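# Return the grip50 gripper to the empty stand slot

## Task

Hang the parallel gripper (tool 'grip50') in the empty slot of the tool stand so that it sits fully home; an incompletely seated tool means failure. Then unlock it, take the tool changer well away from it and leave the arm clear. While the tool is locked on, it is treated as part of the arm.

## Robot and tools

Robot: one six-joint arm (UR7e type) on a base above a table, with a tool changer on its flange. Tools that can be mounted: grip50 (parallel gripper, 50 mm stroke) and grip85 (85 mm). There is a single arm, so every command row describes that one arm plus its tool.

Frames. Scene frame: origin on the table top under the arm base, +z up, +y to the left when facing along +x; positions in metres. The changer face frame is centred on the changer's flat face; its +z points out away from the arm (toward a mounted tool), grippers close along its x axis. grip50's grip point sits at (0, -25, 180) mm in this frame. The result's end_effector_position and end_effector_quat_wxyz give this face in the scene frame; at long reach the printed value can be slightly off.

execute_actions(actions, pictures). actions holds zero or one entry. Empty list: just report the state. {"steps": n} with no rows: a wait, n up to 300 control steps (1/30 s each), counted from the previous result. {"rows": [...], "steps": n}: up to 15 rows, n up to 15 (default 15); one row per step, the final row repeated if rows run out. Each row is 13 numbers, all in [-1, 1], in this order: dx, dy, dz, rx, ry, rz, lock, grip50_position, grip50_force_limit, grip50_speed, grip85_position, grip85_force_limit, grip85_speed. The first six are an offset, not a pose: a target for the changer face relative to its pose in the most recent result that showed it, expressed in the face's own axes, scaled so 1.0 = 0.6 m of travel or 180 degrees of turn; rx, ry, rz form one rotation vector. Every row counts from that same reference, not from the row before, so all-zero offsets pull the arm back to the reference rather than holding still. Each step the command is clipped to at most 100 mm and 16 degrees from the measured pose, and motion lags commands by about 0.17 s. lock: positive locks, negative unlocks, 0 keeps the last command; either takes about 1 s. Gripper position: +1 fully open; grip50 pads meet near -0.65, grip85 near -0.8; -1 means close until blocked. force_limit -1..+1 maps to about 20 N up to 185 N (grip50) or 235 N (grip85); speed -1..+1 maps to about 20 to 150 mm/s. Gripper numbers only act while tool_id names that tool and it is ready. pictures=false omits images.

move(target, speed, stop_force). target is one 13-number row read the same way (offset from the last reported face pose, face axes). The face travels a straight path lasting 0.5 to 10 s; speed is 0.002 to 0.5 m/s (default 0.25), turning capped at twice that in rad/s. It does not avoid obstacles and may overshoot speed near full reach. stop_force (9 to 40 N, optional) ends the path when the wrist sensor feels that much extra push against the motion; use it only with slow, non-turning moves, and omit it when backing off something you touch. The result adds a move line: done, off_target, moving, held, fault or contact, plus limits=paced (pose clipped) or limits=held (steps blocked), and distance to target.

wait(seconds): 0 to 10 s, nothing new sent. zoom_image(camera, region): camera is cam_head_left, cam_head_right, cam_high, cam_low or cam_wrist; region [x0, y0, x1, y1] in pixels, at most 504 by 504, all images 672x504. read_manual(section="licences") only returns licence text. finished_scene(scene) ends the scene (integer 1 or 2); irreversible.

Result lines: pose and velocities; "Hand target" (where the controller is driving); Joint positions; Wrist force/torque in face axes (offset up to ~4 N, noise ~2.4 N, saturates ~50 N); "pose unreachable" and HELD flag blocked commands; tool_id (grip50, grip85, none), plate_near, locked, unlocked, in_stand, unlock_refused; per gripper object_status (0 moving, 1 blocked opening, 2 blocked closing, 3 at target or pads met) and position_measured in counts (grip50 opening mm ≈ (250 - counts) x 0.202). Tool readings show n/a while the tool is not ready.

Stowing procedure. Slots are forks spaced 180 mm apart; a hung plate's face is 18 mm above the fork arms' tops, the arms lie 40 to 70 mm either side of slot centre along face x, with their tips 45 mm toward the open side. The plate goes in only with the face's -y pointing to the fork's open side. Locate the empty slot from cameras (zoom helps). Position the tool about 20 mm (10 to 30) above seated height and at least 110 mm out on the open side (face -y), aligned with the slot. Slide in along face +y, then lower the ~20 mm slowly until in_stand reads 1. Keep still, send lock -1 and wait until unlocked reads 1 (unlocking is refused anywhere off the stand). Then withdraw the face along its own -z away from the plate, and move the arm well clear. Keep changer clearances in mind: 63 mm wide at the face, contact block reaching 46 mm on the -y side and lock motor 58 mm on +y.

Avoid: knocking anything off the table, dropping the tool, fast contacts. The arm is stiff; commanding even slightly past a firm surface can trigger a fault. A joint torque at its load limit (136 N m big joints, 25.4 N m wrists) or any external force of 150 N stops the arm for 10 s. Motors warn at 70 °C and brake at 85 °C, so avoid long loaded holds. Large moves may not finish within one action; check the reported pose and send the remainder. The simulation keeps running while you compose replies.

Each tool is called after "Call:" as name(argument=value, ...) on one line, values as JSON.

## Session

Call:
execute_actions(actions=[])

Scene clock: 0.00 s of 6000.00 s.
end_effector_position=(+0.1217, +0.0478, +0.3983) locked=0 unlocked=1 plate_near=0 in_stand=0 unlock_refused=0 tool_id=none grip50_position_measured=n/a grip50_object_status=n/a grip85_position_measured=n/a grip85_object_status=n/a end_effector_quat_wxyz=(+0.073, +0.756, -0.650, -0.041) end_effector_velocity=(-0.000, -0.000, -0.001) end_effector_angular_velocity=(+0.001, +0.002, +0.002)
Joint positions: [-0.732 -2.664  2.214 -1.036 -1.707  0.713]
Joint velocities: [-0.    -0.     0.002 -0.    -0.001 -0.002]
Wrist force (N, on the end effector, along its own x y z axes, offset not removed): no reading
Wrist torque (N m, same axes, about the end effector's origin, offset not removed): no reading
Hand target: +0.122, +0.048, +0.398; +0.073, +0.756, -0.650, -0.041

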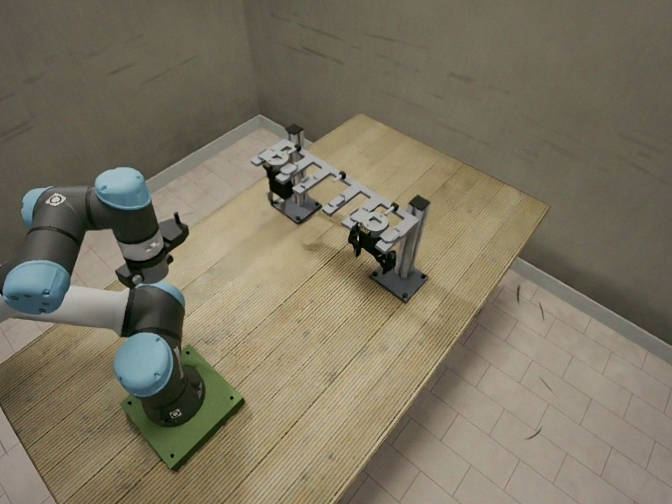

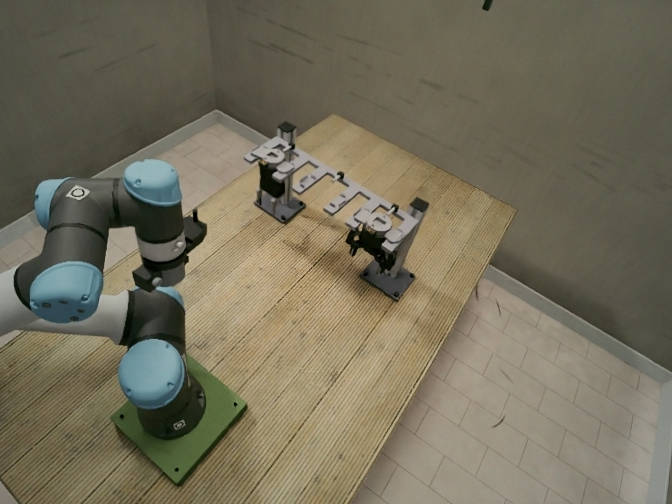

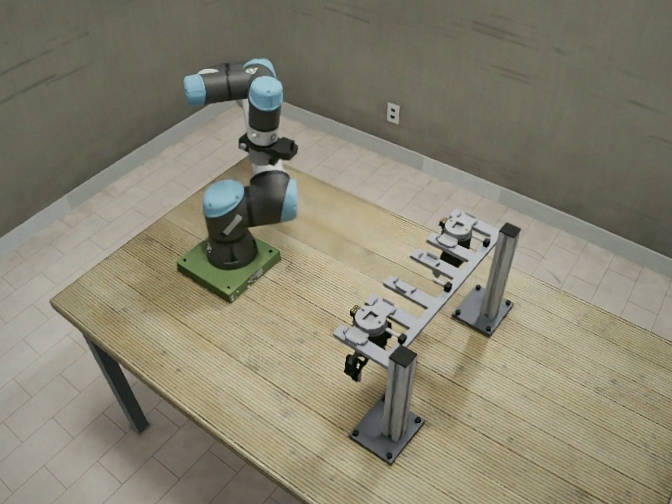

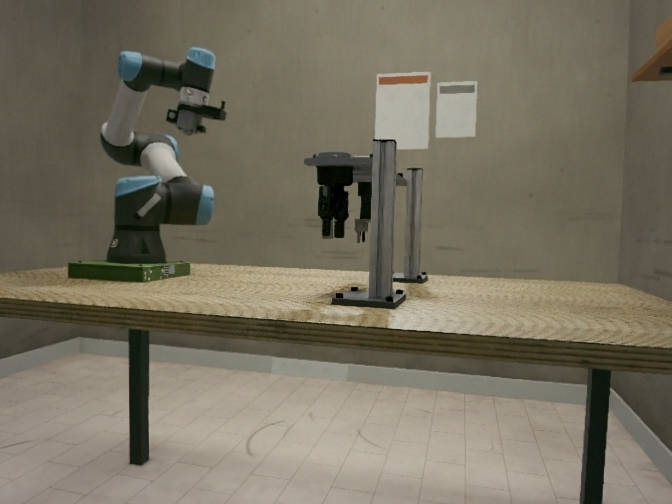

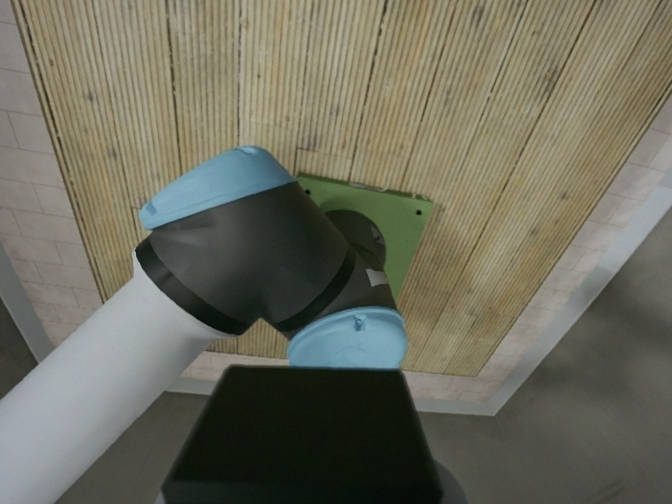

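Call:
move(target=[-0.126,-0.812,-0.21,0.0227,0.0758,-0.9379,0,1,0,0,1,0,0], speed=0.45)

Scene clock: 6.07 s of 6000.00 s.
end_effector_position=(+0.6054, +0.1997, +0.4394) locked=0 unlocked=1 plate_near=0 in_stand=0 unlock_refused=0 tool_id=none grip50_position_measured=n/a grip50_object_status=n/a grip85_position_measured=n/a grip85_object_status=n/a end_effector_quat_wxyz=(-0.000, +0.720, +0.694, -0.000) end_effector_velocity=(+0.002, +0.001, -0.000) end_effector_angular_velocity=(+0.001, +0.005, +0.015)
Joint positions: [ 0.08  -1.268  1.272 -1.58  -1.561 -1.435]
Joint velocities: [ 0.001  0.008 -0.011  0.008  0.002 -0.014]
Wrist force (N, on the end effector, along its own x y z axes, offset not removed): [-1.8 -0.1 1.1]
Wrist torque (N m, same axes, about the end effector's origin, offset not removed): [-0.07 0.15 -0.07]
Hand target: +0.606, +0.200, +0.439; -0.000, +0.719, +0.695, -0.001
Off the commanded pose: 0.001 m, 0 deg.
move: done

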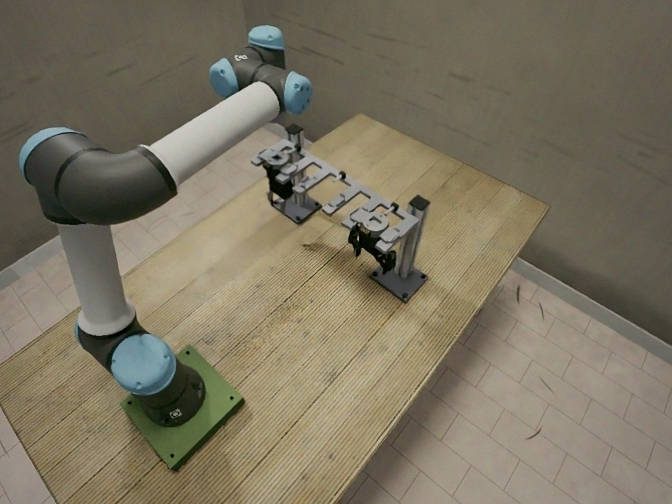

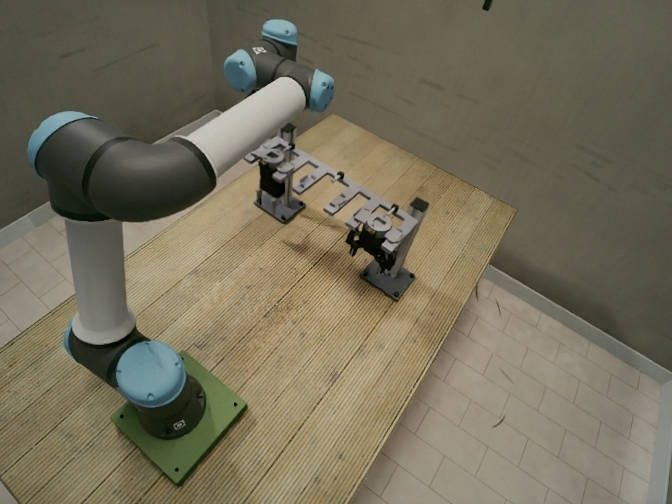

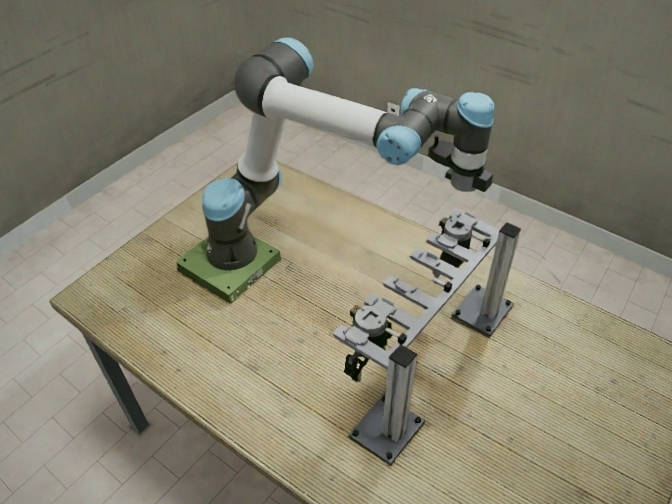

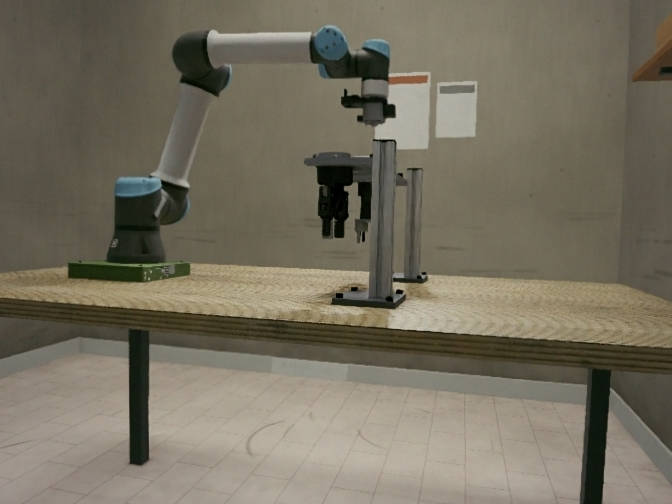

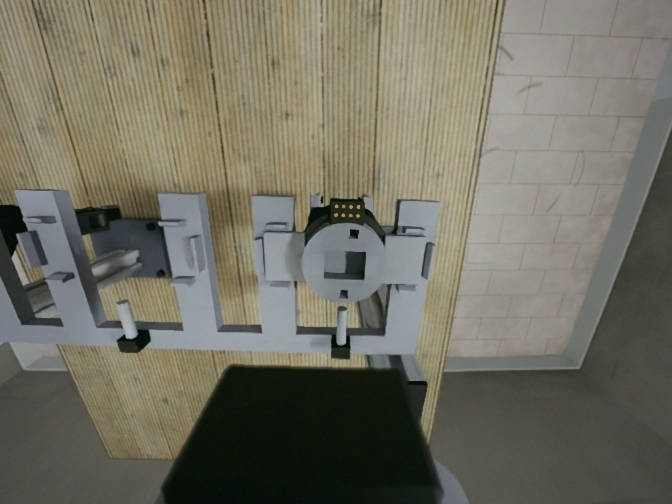

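Call:
move(target=[0.016,-0.013,0.189,0,0,0,0,1,0,0,1,0,0], speed=0.15)

Call:
zoom_image(camera="cam_wrist", region=[200,200,452,452])

Call:
zoom_image(camera="cam_wrist", region=[60,200,312,452])

Call:
zoom_image(camera="cam_wrist", region=[380,200,632,452])

Scene clock: 8.97 s of 6000.00 s.
end_effector_position=(+0.5979, +0.2095, +0.3262) locked=0 unlocked=1 plate_near=0 in_stand=0 unlock_refused=0 tool_id=none grip50_position_measured=n/a grip50_object_status=n/a grip85_position_measured=n/a grip85_object_status=n/a end_effector_quat_wxyz=(-0.000, +0.720, +0.694, -0.000) end_effector_velocity=(+0.000, +0.001, -0.002) end_effector_angular_velocity=(+0.001, -0.002, +0.000)
Joint positions: [ 0.099 -1.236  1.522 -1.862 -1.562 -1.416]
Joint velocities: [ 0.001  0.002  0.003 -0.007  0.     0.001]
Wrist force (N, on the end effector, along its own x y z axes, offset not removed): [1.8 0.6 2.0]
Wrist torque (N m, same axes, about the end effector's origin, offset not removed): [0.11 -0.14 -0.14]
Hand target: +0.598, +0.210, +0.326; -0.000, +0.720, +0.694, -0.000
Off the commanded pose: 0.000 m, 0 deg.
move: done

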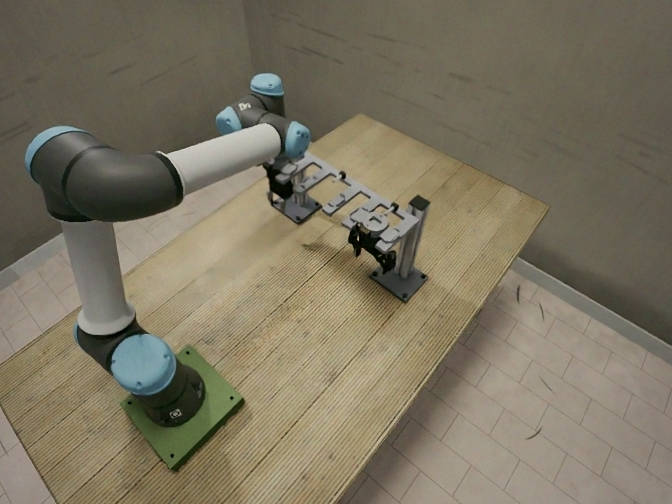

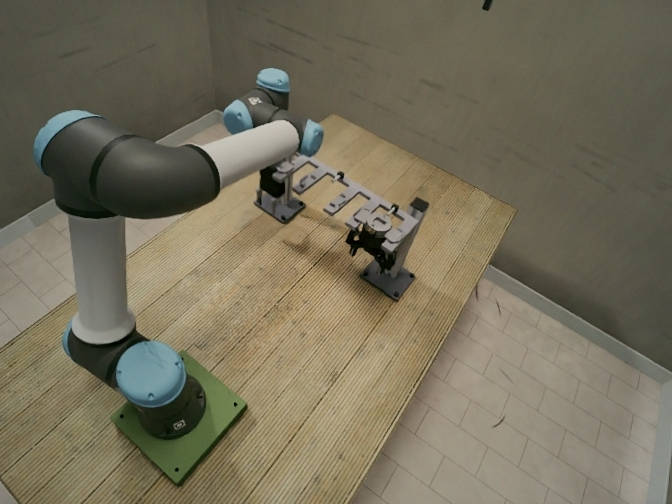

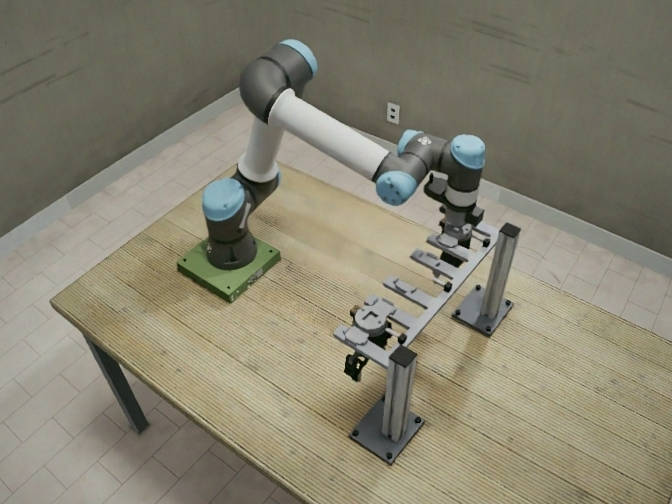

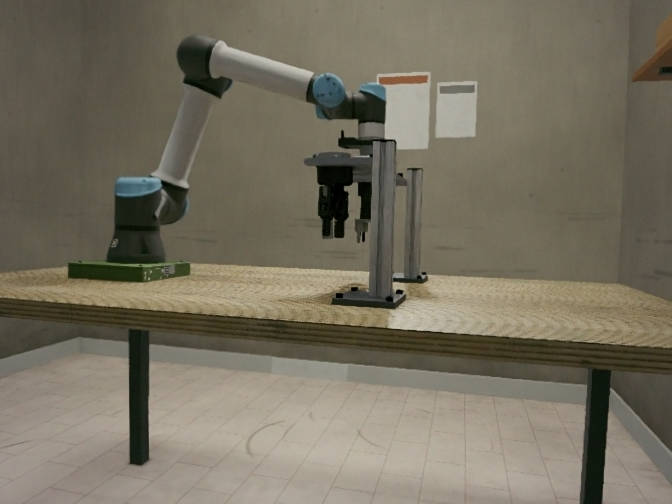

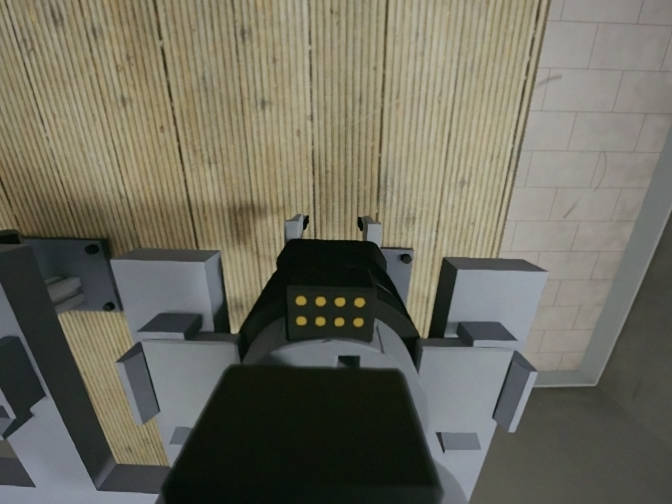

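Region (200, 200, 452, 452) of cam_wrist's 672x504 image, scaled by 2.000, with more detail than that image has.

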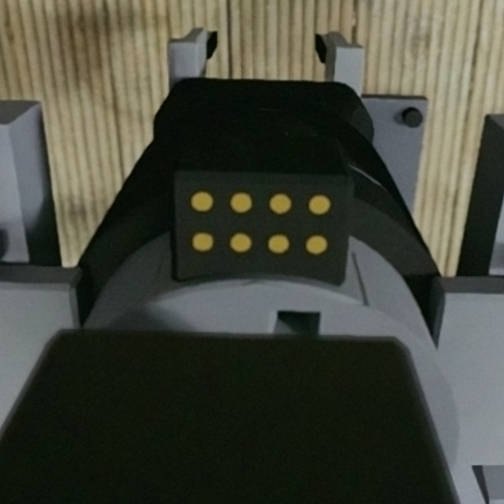

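Region (60, 200, 312, 452) of cam_wrist's 672x504 image, scaled by 2.000, with more detail than that image has.

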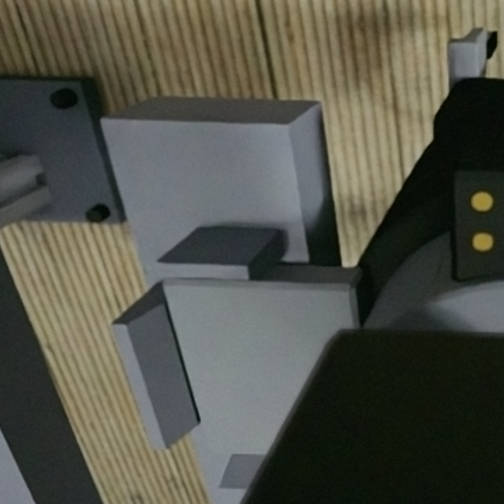

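Region (380, 200, 632, 452) of cam_wrist's 672x504 image, scaled by 2.000, with more detail than that image has.

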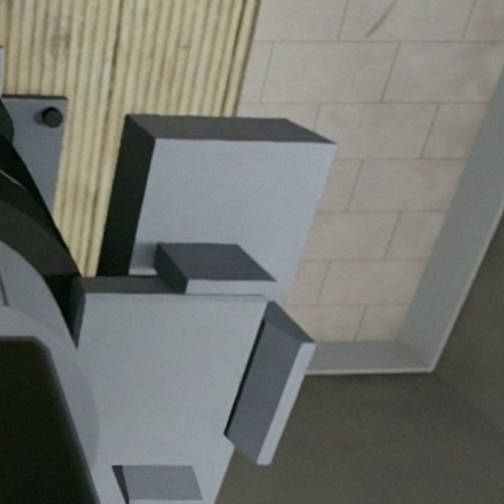

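Call:
move(target=[0.0023,0.005,0.0187,0,0,0,0,1,0,0,1,0,0], speed=0.04)

Call:
zoom_image(camera="cam_wrist", region=[200,200,452,452])

Scene clock: 11.13 s of 6000.00 s.
end_effector_position=(+0.6009, +0.2107, +0.3152) locked=0 unlocked=1 plate_near=0 in_stand=0 unlock_refused=0 tool_id=none grip50_position_measured=n/a grip50_object_status=n/a grip85_position_measured=n/a grip85_object_status=n/a end_effector_quat_wxyz=(-0.000, +0.720, +0.694, -0.000) end_effector_velocity=(+0.001, +0.001, -0.002) end_effector_angular_velocity=(+0.001, -0.001, +0.001)
Joint positions: [ 0.101 -1.221  1.53  -1.885 -1.562 -1.415]
Joint velocities: [ 0.001  0.003  0.001 -0.005  0.    -0.   ]
Wrist force (N, on the end effector, along its own x y z axes, offset not removed): [-1.1 -1.2 0.6]
Wrist torque (N m, same axes, about the end effector's origin, offset not removed): [-0.08 0.13 -0.06]
Hand target: +0.601, +0.211, +0.315; -0.000, +0.720, +0.694, -0.000
Off the commanded pose: 0.000 m, 0 deg.
move: done

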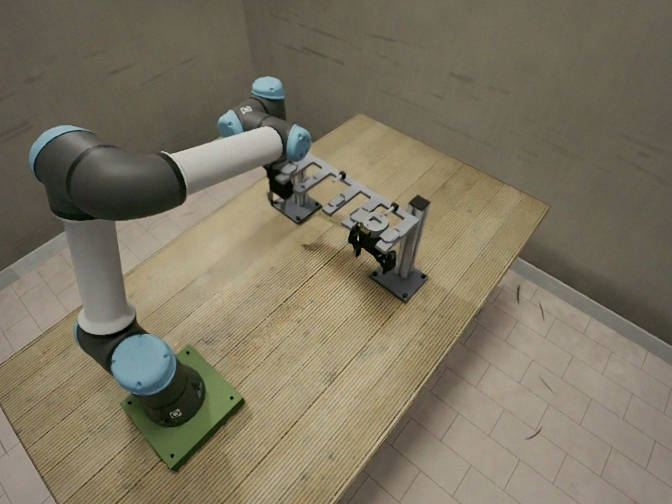

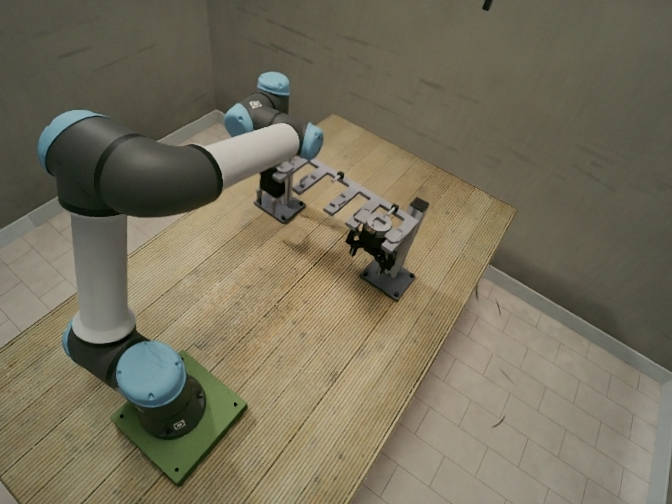

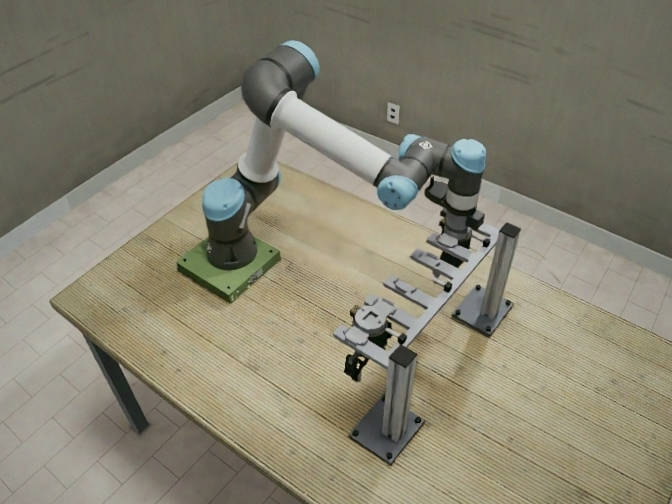

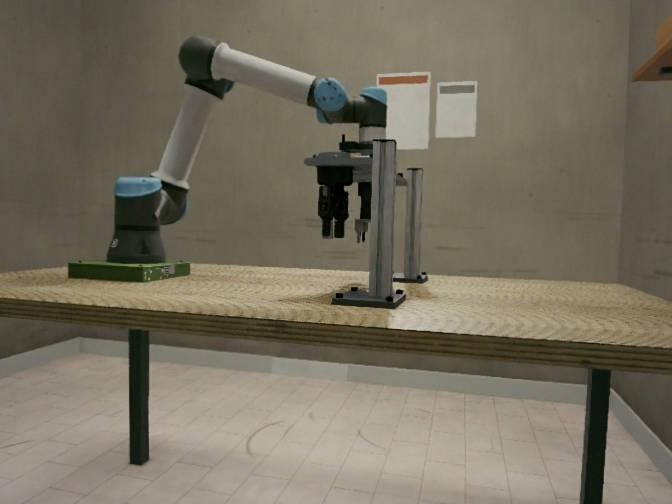

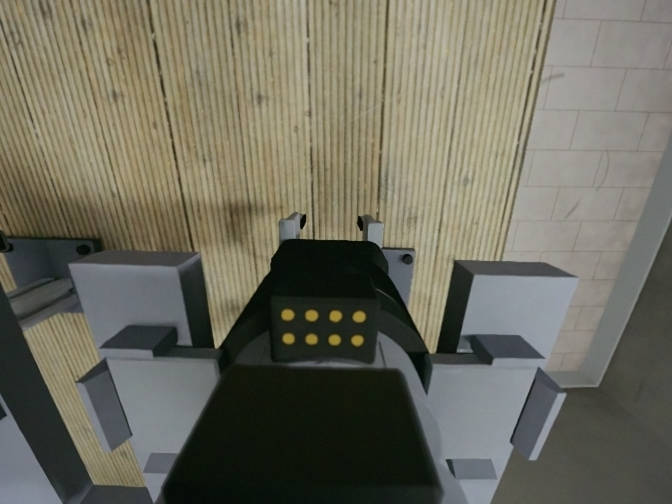

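Region (200, 200, 452, 452) of cam_wrist's 672x504 image, scaled by 2.000, with more detail than that image has.

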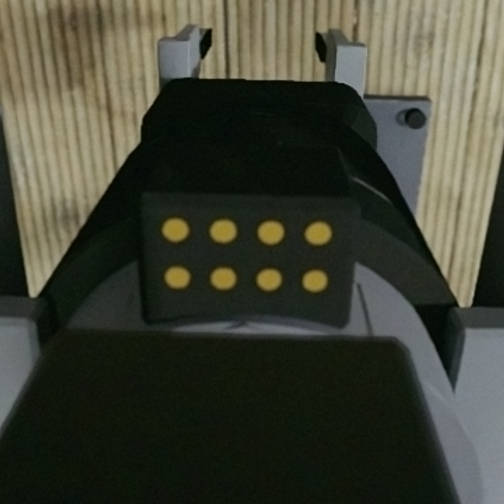

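Call:
move(target=[0.0003,0.0004,0.02,0,0,0,0,1,0,0,1,0,0], speed=0.01, stop_force=12)

Call:
move(target=[0,0,0.008,0,0,0,0,1,0,0,1,0,0], speed=0.003, stop_force=12)

Scene clock: 13.40 s of 6000.00 s.
end_effector_position=(+0.6011, +0.2109, +0.3035) locked=0 unlocked=1 plate_near=0 in_stand=1 unlock_refused=0 tool_id=none grip50_position_measured=n/a grip50_object_status=n/a grip85_position_measured=n/a grip85_object_status=n/a end_effector_quat_wxyz=(-0.000, +0.720, +0.694, -0.000) end_effector_velocity=(+0.000, +0.000, -0.002) end_effector_angular_velocity=(-0.000, +0.000, +0.001)
Joint positions: [ 0.101 -1.211  1.548 -1.913 -1.562 -1.414]
Joint velocities: [ 0.     0.002  0.004 -0.005 -0.    -0.001]
Wrist force (N, on the end effector, along its own x y z axes, offset not removed): [-0.4 0.5 -0.2]
Wrist torque (N m, same axes, about the end effector's origin, offset not removed): [-0.12 -0.04 -0.09]
Hand target: +0.601, +0.211, +0.303; -0.000, +0.720, +0.694, -0.000
Off the commanded pose: 0.000 m, 0 deg.
move: done

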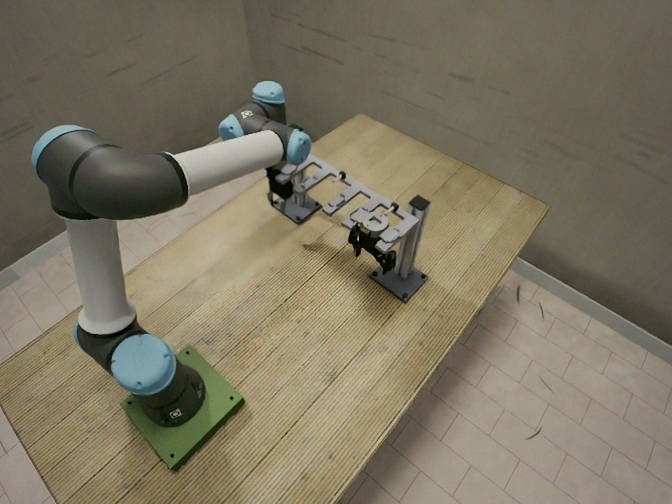

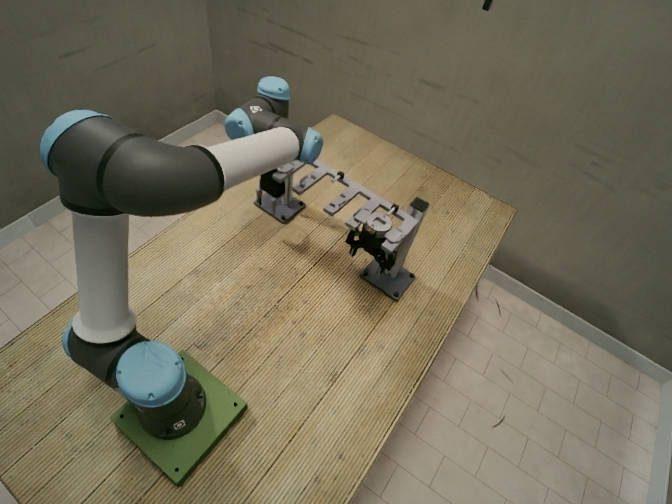

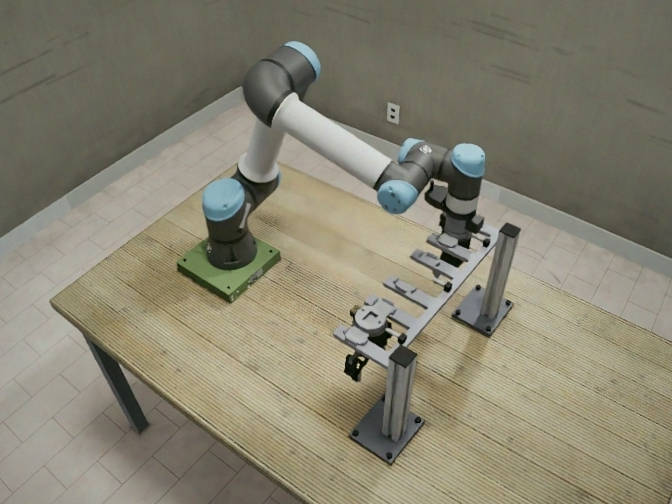

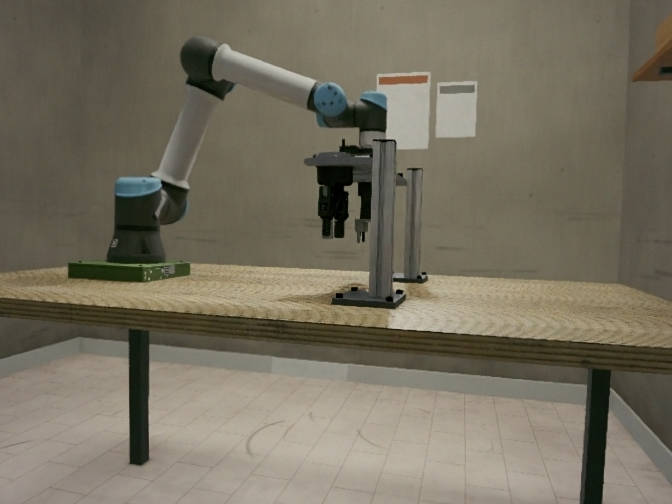

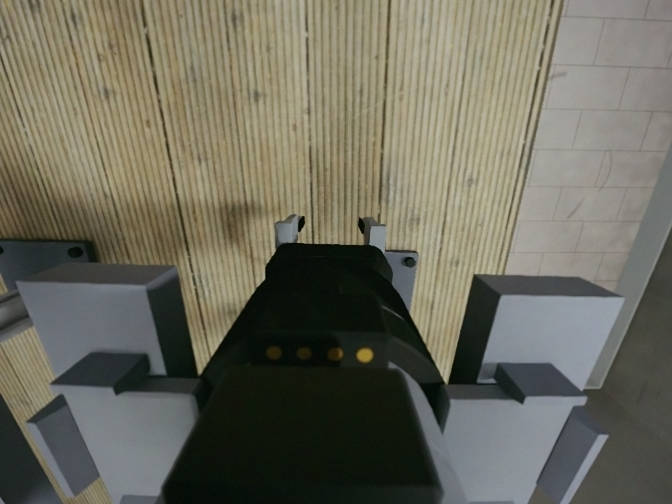

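Scene clock: 14.60 s of 6000.00 s.
end_effector_position=(+0.6011, +0.2109, +0.3010) locked=0 unlocked=1 plate_near=1 in_stand=1 unlock_refused=0 tool_id=none grip50_position_measured=n/a grip50_object_status=n/a grip85_position_measured=n/a grip85_object_status=n/a end_effector_quat_wxyz=(-0.000, +0.720, +0.694, -0.000) end_effector_velocity=(+0.000, -0.000, +0.001) end_effector_angular_velocity=(-0.000, -0.000, -0.001)
Joint positions: [ 0.101 -1.21   1.552 -1.919 -1.562 -1.414]
Joint velocities: [-0.    -0.001 -0.002  0.002 -0.     0.001]
Wrist force (N, on the end effector, along its own x y z axes, offset not removed): [-0.2 1.8 -21.4]
Wrist torque (N m, same axes, about the end effector's origin, offset not removed): [-0.47 0.42 -0.07]
Hand target: +0.601, +0.211, +0.301; -0.000, +0.720, +0.694, -0.000
Off the commanded pose: 0.002 m, 0 deg.
move: contact

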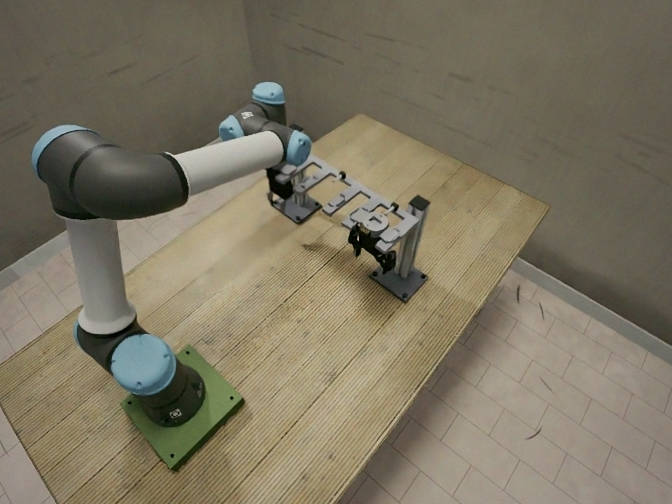

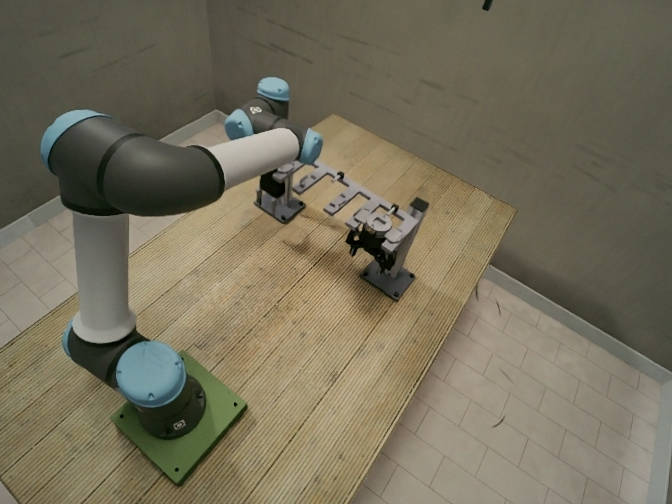

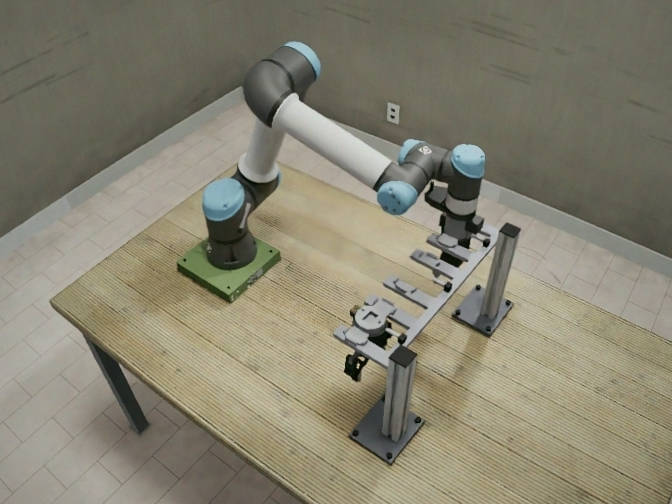

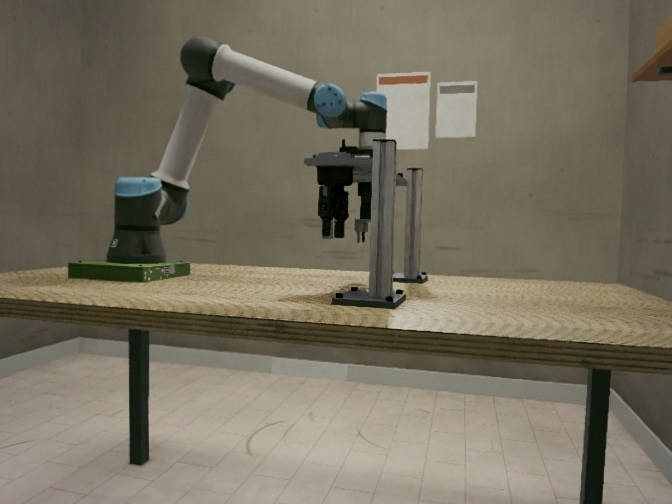

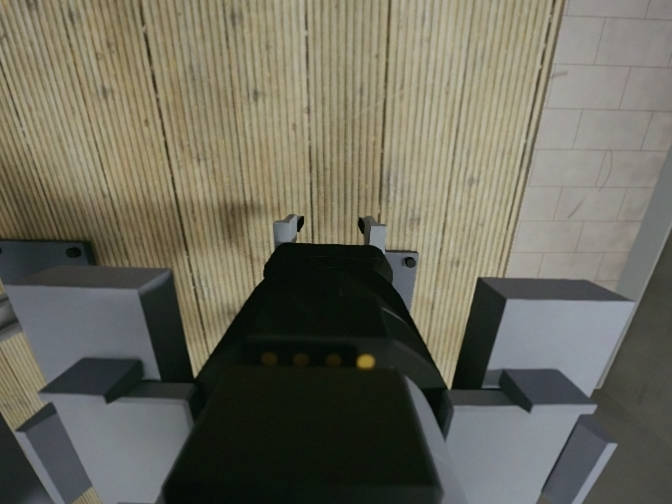

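Call:
execute_actions(actions=[{"rows":[[0,0,-0.0004,0,0,0,1,1,0,0,1,0,0]],"steps":15}], pictures=false)

Call:
execute_actions(actions=[{"steps":20}], pictures=false)

Scene clock: 16.07 s of 6000.00 s.
end_effector_position=(+0.6011, +0.2109, +0.3013) locked=0 unlocked=0 plate_near=1 in_stand=1 unlock_refused=0 tool_id=none grip50_position_measured=n/a grip50_object_status=n/a grip85_position_measured=n/a grip85_object_status=n/a end_effector_quat_wxyz=(-0.000, +0.720, +0.694, -0.000) end_effector_velocity=(-0.000, -0.000, -0.000) end_effector_angular_velocity=(-0.000, -0.000, -0.001)
Joint positions: [ 0.101 -1.21   1.552 -1.919 -1.562 -1.414]
Joint velocities: [-0.     0.     0.001 -0.001 -0.     0.   ]
Wrist force (N, on the end effector, along its own x y z axes, offset not removed): [1.2 2.9 -7.8]
Wrist torque (N m, same axes, about the end effector's origin, offset not removed): [-0.11 0.08 -0.04]
Hand target: +0.601, +0.211, +0.301; -0.000, +0.720, +0.694, -0.000
Off the commanded pose: 0.000 m, 0 deg.
Steps of this call (steps 1 to 29: nothing new was sent; steps 30 to 44: all 15 steps of this action). Readings (end_effector_position | what the end effector reports):
30: (+0.6012, +0.2109, +0.3012) | locked=0 unlocked=0 plate_near=1 in_stand=1 unlock_refused=0 tool_id=none grip50_position_measured=n/a grip50_object_status=n/a grip85_position_measured=n/a grip85_object_status=n/a
31: (+0.6012, +0.2109, +0.3012) | locked=0 unlocked=0 plate_near=1 in_stand=1 unlock_refused=0 tool_id=none grip50_position_measured=n/a grip50_object_status=n/a grip85_position_measured=n/a grip85_object_status=n/a
33: (+0.6012, +0.2109, +0.3013) | locked=0 unlocked=0 plate_near=1 in_stand=1 unlock_refused=0 tool_id=none grip50_position_measured=n/a grip50_object_status=n/a grip85_position_measured=n/a grip85_object_status=n/a
37: (+0.6012, +0.2109, +0.3013) | locked=0 unlocked=0 plate_near=1 in_stand=1 unlock_refused=0 tool_id=none grip50_position_measured=n/a grip50_object_status=n/a grip85_position_measured=n/a grip85_object_status=n/a
44: the state above

Scene clock: 16.73 s of 6000.00 s.
end_effector_position=(+0.6012, +0.2109, +0.3013) locked=1 unlocked=0 plate_near=1 in_stand=1 unlock_refused=0 tool_id=grip50 grip50_position_measured=n/a grip50_object_status=n/a grip85_position_measured=n/a grip85_object_status=n/a end_effector_quat_wxyz=(-0.000, +0.720, +0.694, -0.000) end_effector_velocity=(-0.000, +0.000, -0.001) end_effector_angular_velocity=(+0.000, +0.003, -0.000)
Joint positions: [ 0.101 -1.21   1.552 -1.919 -1.562 -1.414]
Joint velocities: [ 0.     0.001  0.001 -0.     0.001  0.001]
Wrist force (N, on the end effector, along its own x y z axes, offset not removed): [-0.2 -0.5 -20.7]
Wrist torque (N m, same axes, about the end effector's origin, offset not removed): [-0.49 1.17 -0.01]
Hand target: +0.601, +0.211, +0.301; -0.000, +0.720, +0.694, -0.000
Off the commanded pose: 0.000 m, 0 deg.
Steps of this call (steps 1 to 20: nothing new was sent). Readings (end_effector_position | what the end effector reports):
1: (+0.6011, +0.2109, +0.3013) | locked=0 unlocked=0 plate_near=1 in_stand=1 unlock_refused=0 tool_id=none grip50_position_measured=n/a grip50_object_status=n/a grip85_position_measured=n/a grip85_object_status=n/a
2: (+0.6011, +0.2109, +0.3013) | locked=0 unlocked=0 plate_near=1 in_stand=1 unlock_refused=0 tool_id=none grip50_position_measured=n/a grip50_object_status=n/a grip85_position_measured=n/a grip85_object_status=n/a
4: (+0.6011, +0.2109, +0.3013) | locked=0 unlocked=0 plate_near=1 in_stand=1 unlock_refused=0 tool_id=none grip50_position_measured=n/a grip50_object_status=n/a grip85_position_measured=n/a grip85_object_status=n/a
8: (+0.6011, +0.2109, +0.3013) | locked=0 unlocked=0 plate_near=1 in_stand=1 unlock_refused=0 tool_id=none grip50_position_measured=n/a grip50_object_status=n/a grip85_position_measured=n/a grip85_object_status=n/a
20: the state above


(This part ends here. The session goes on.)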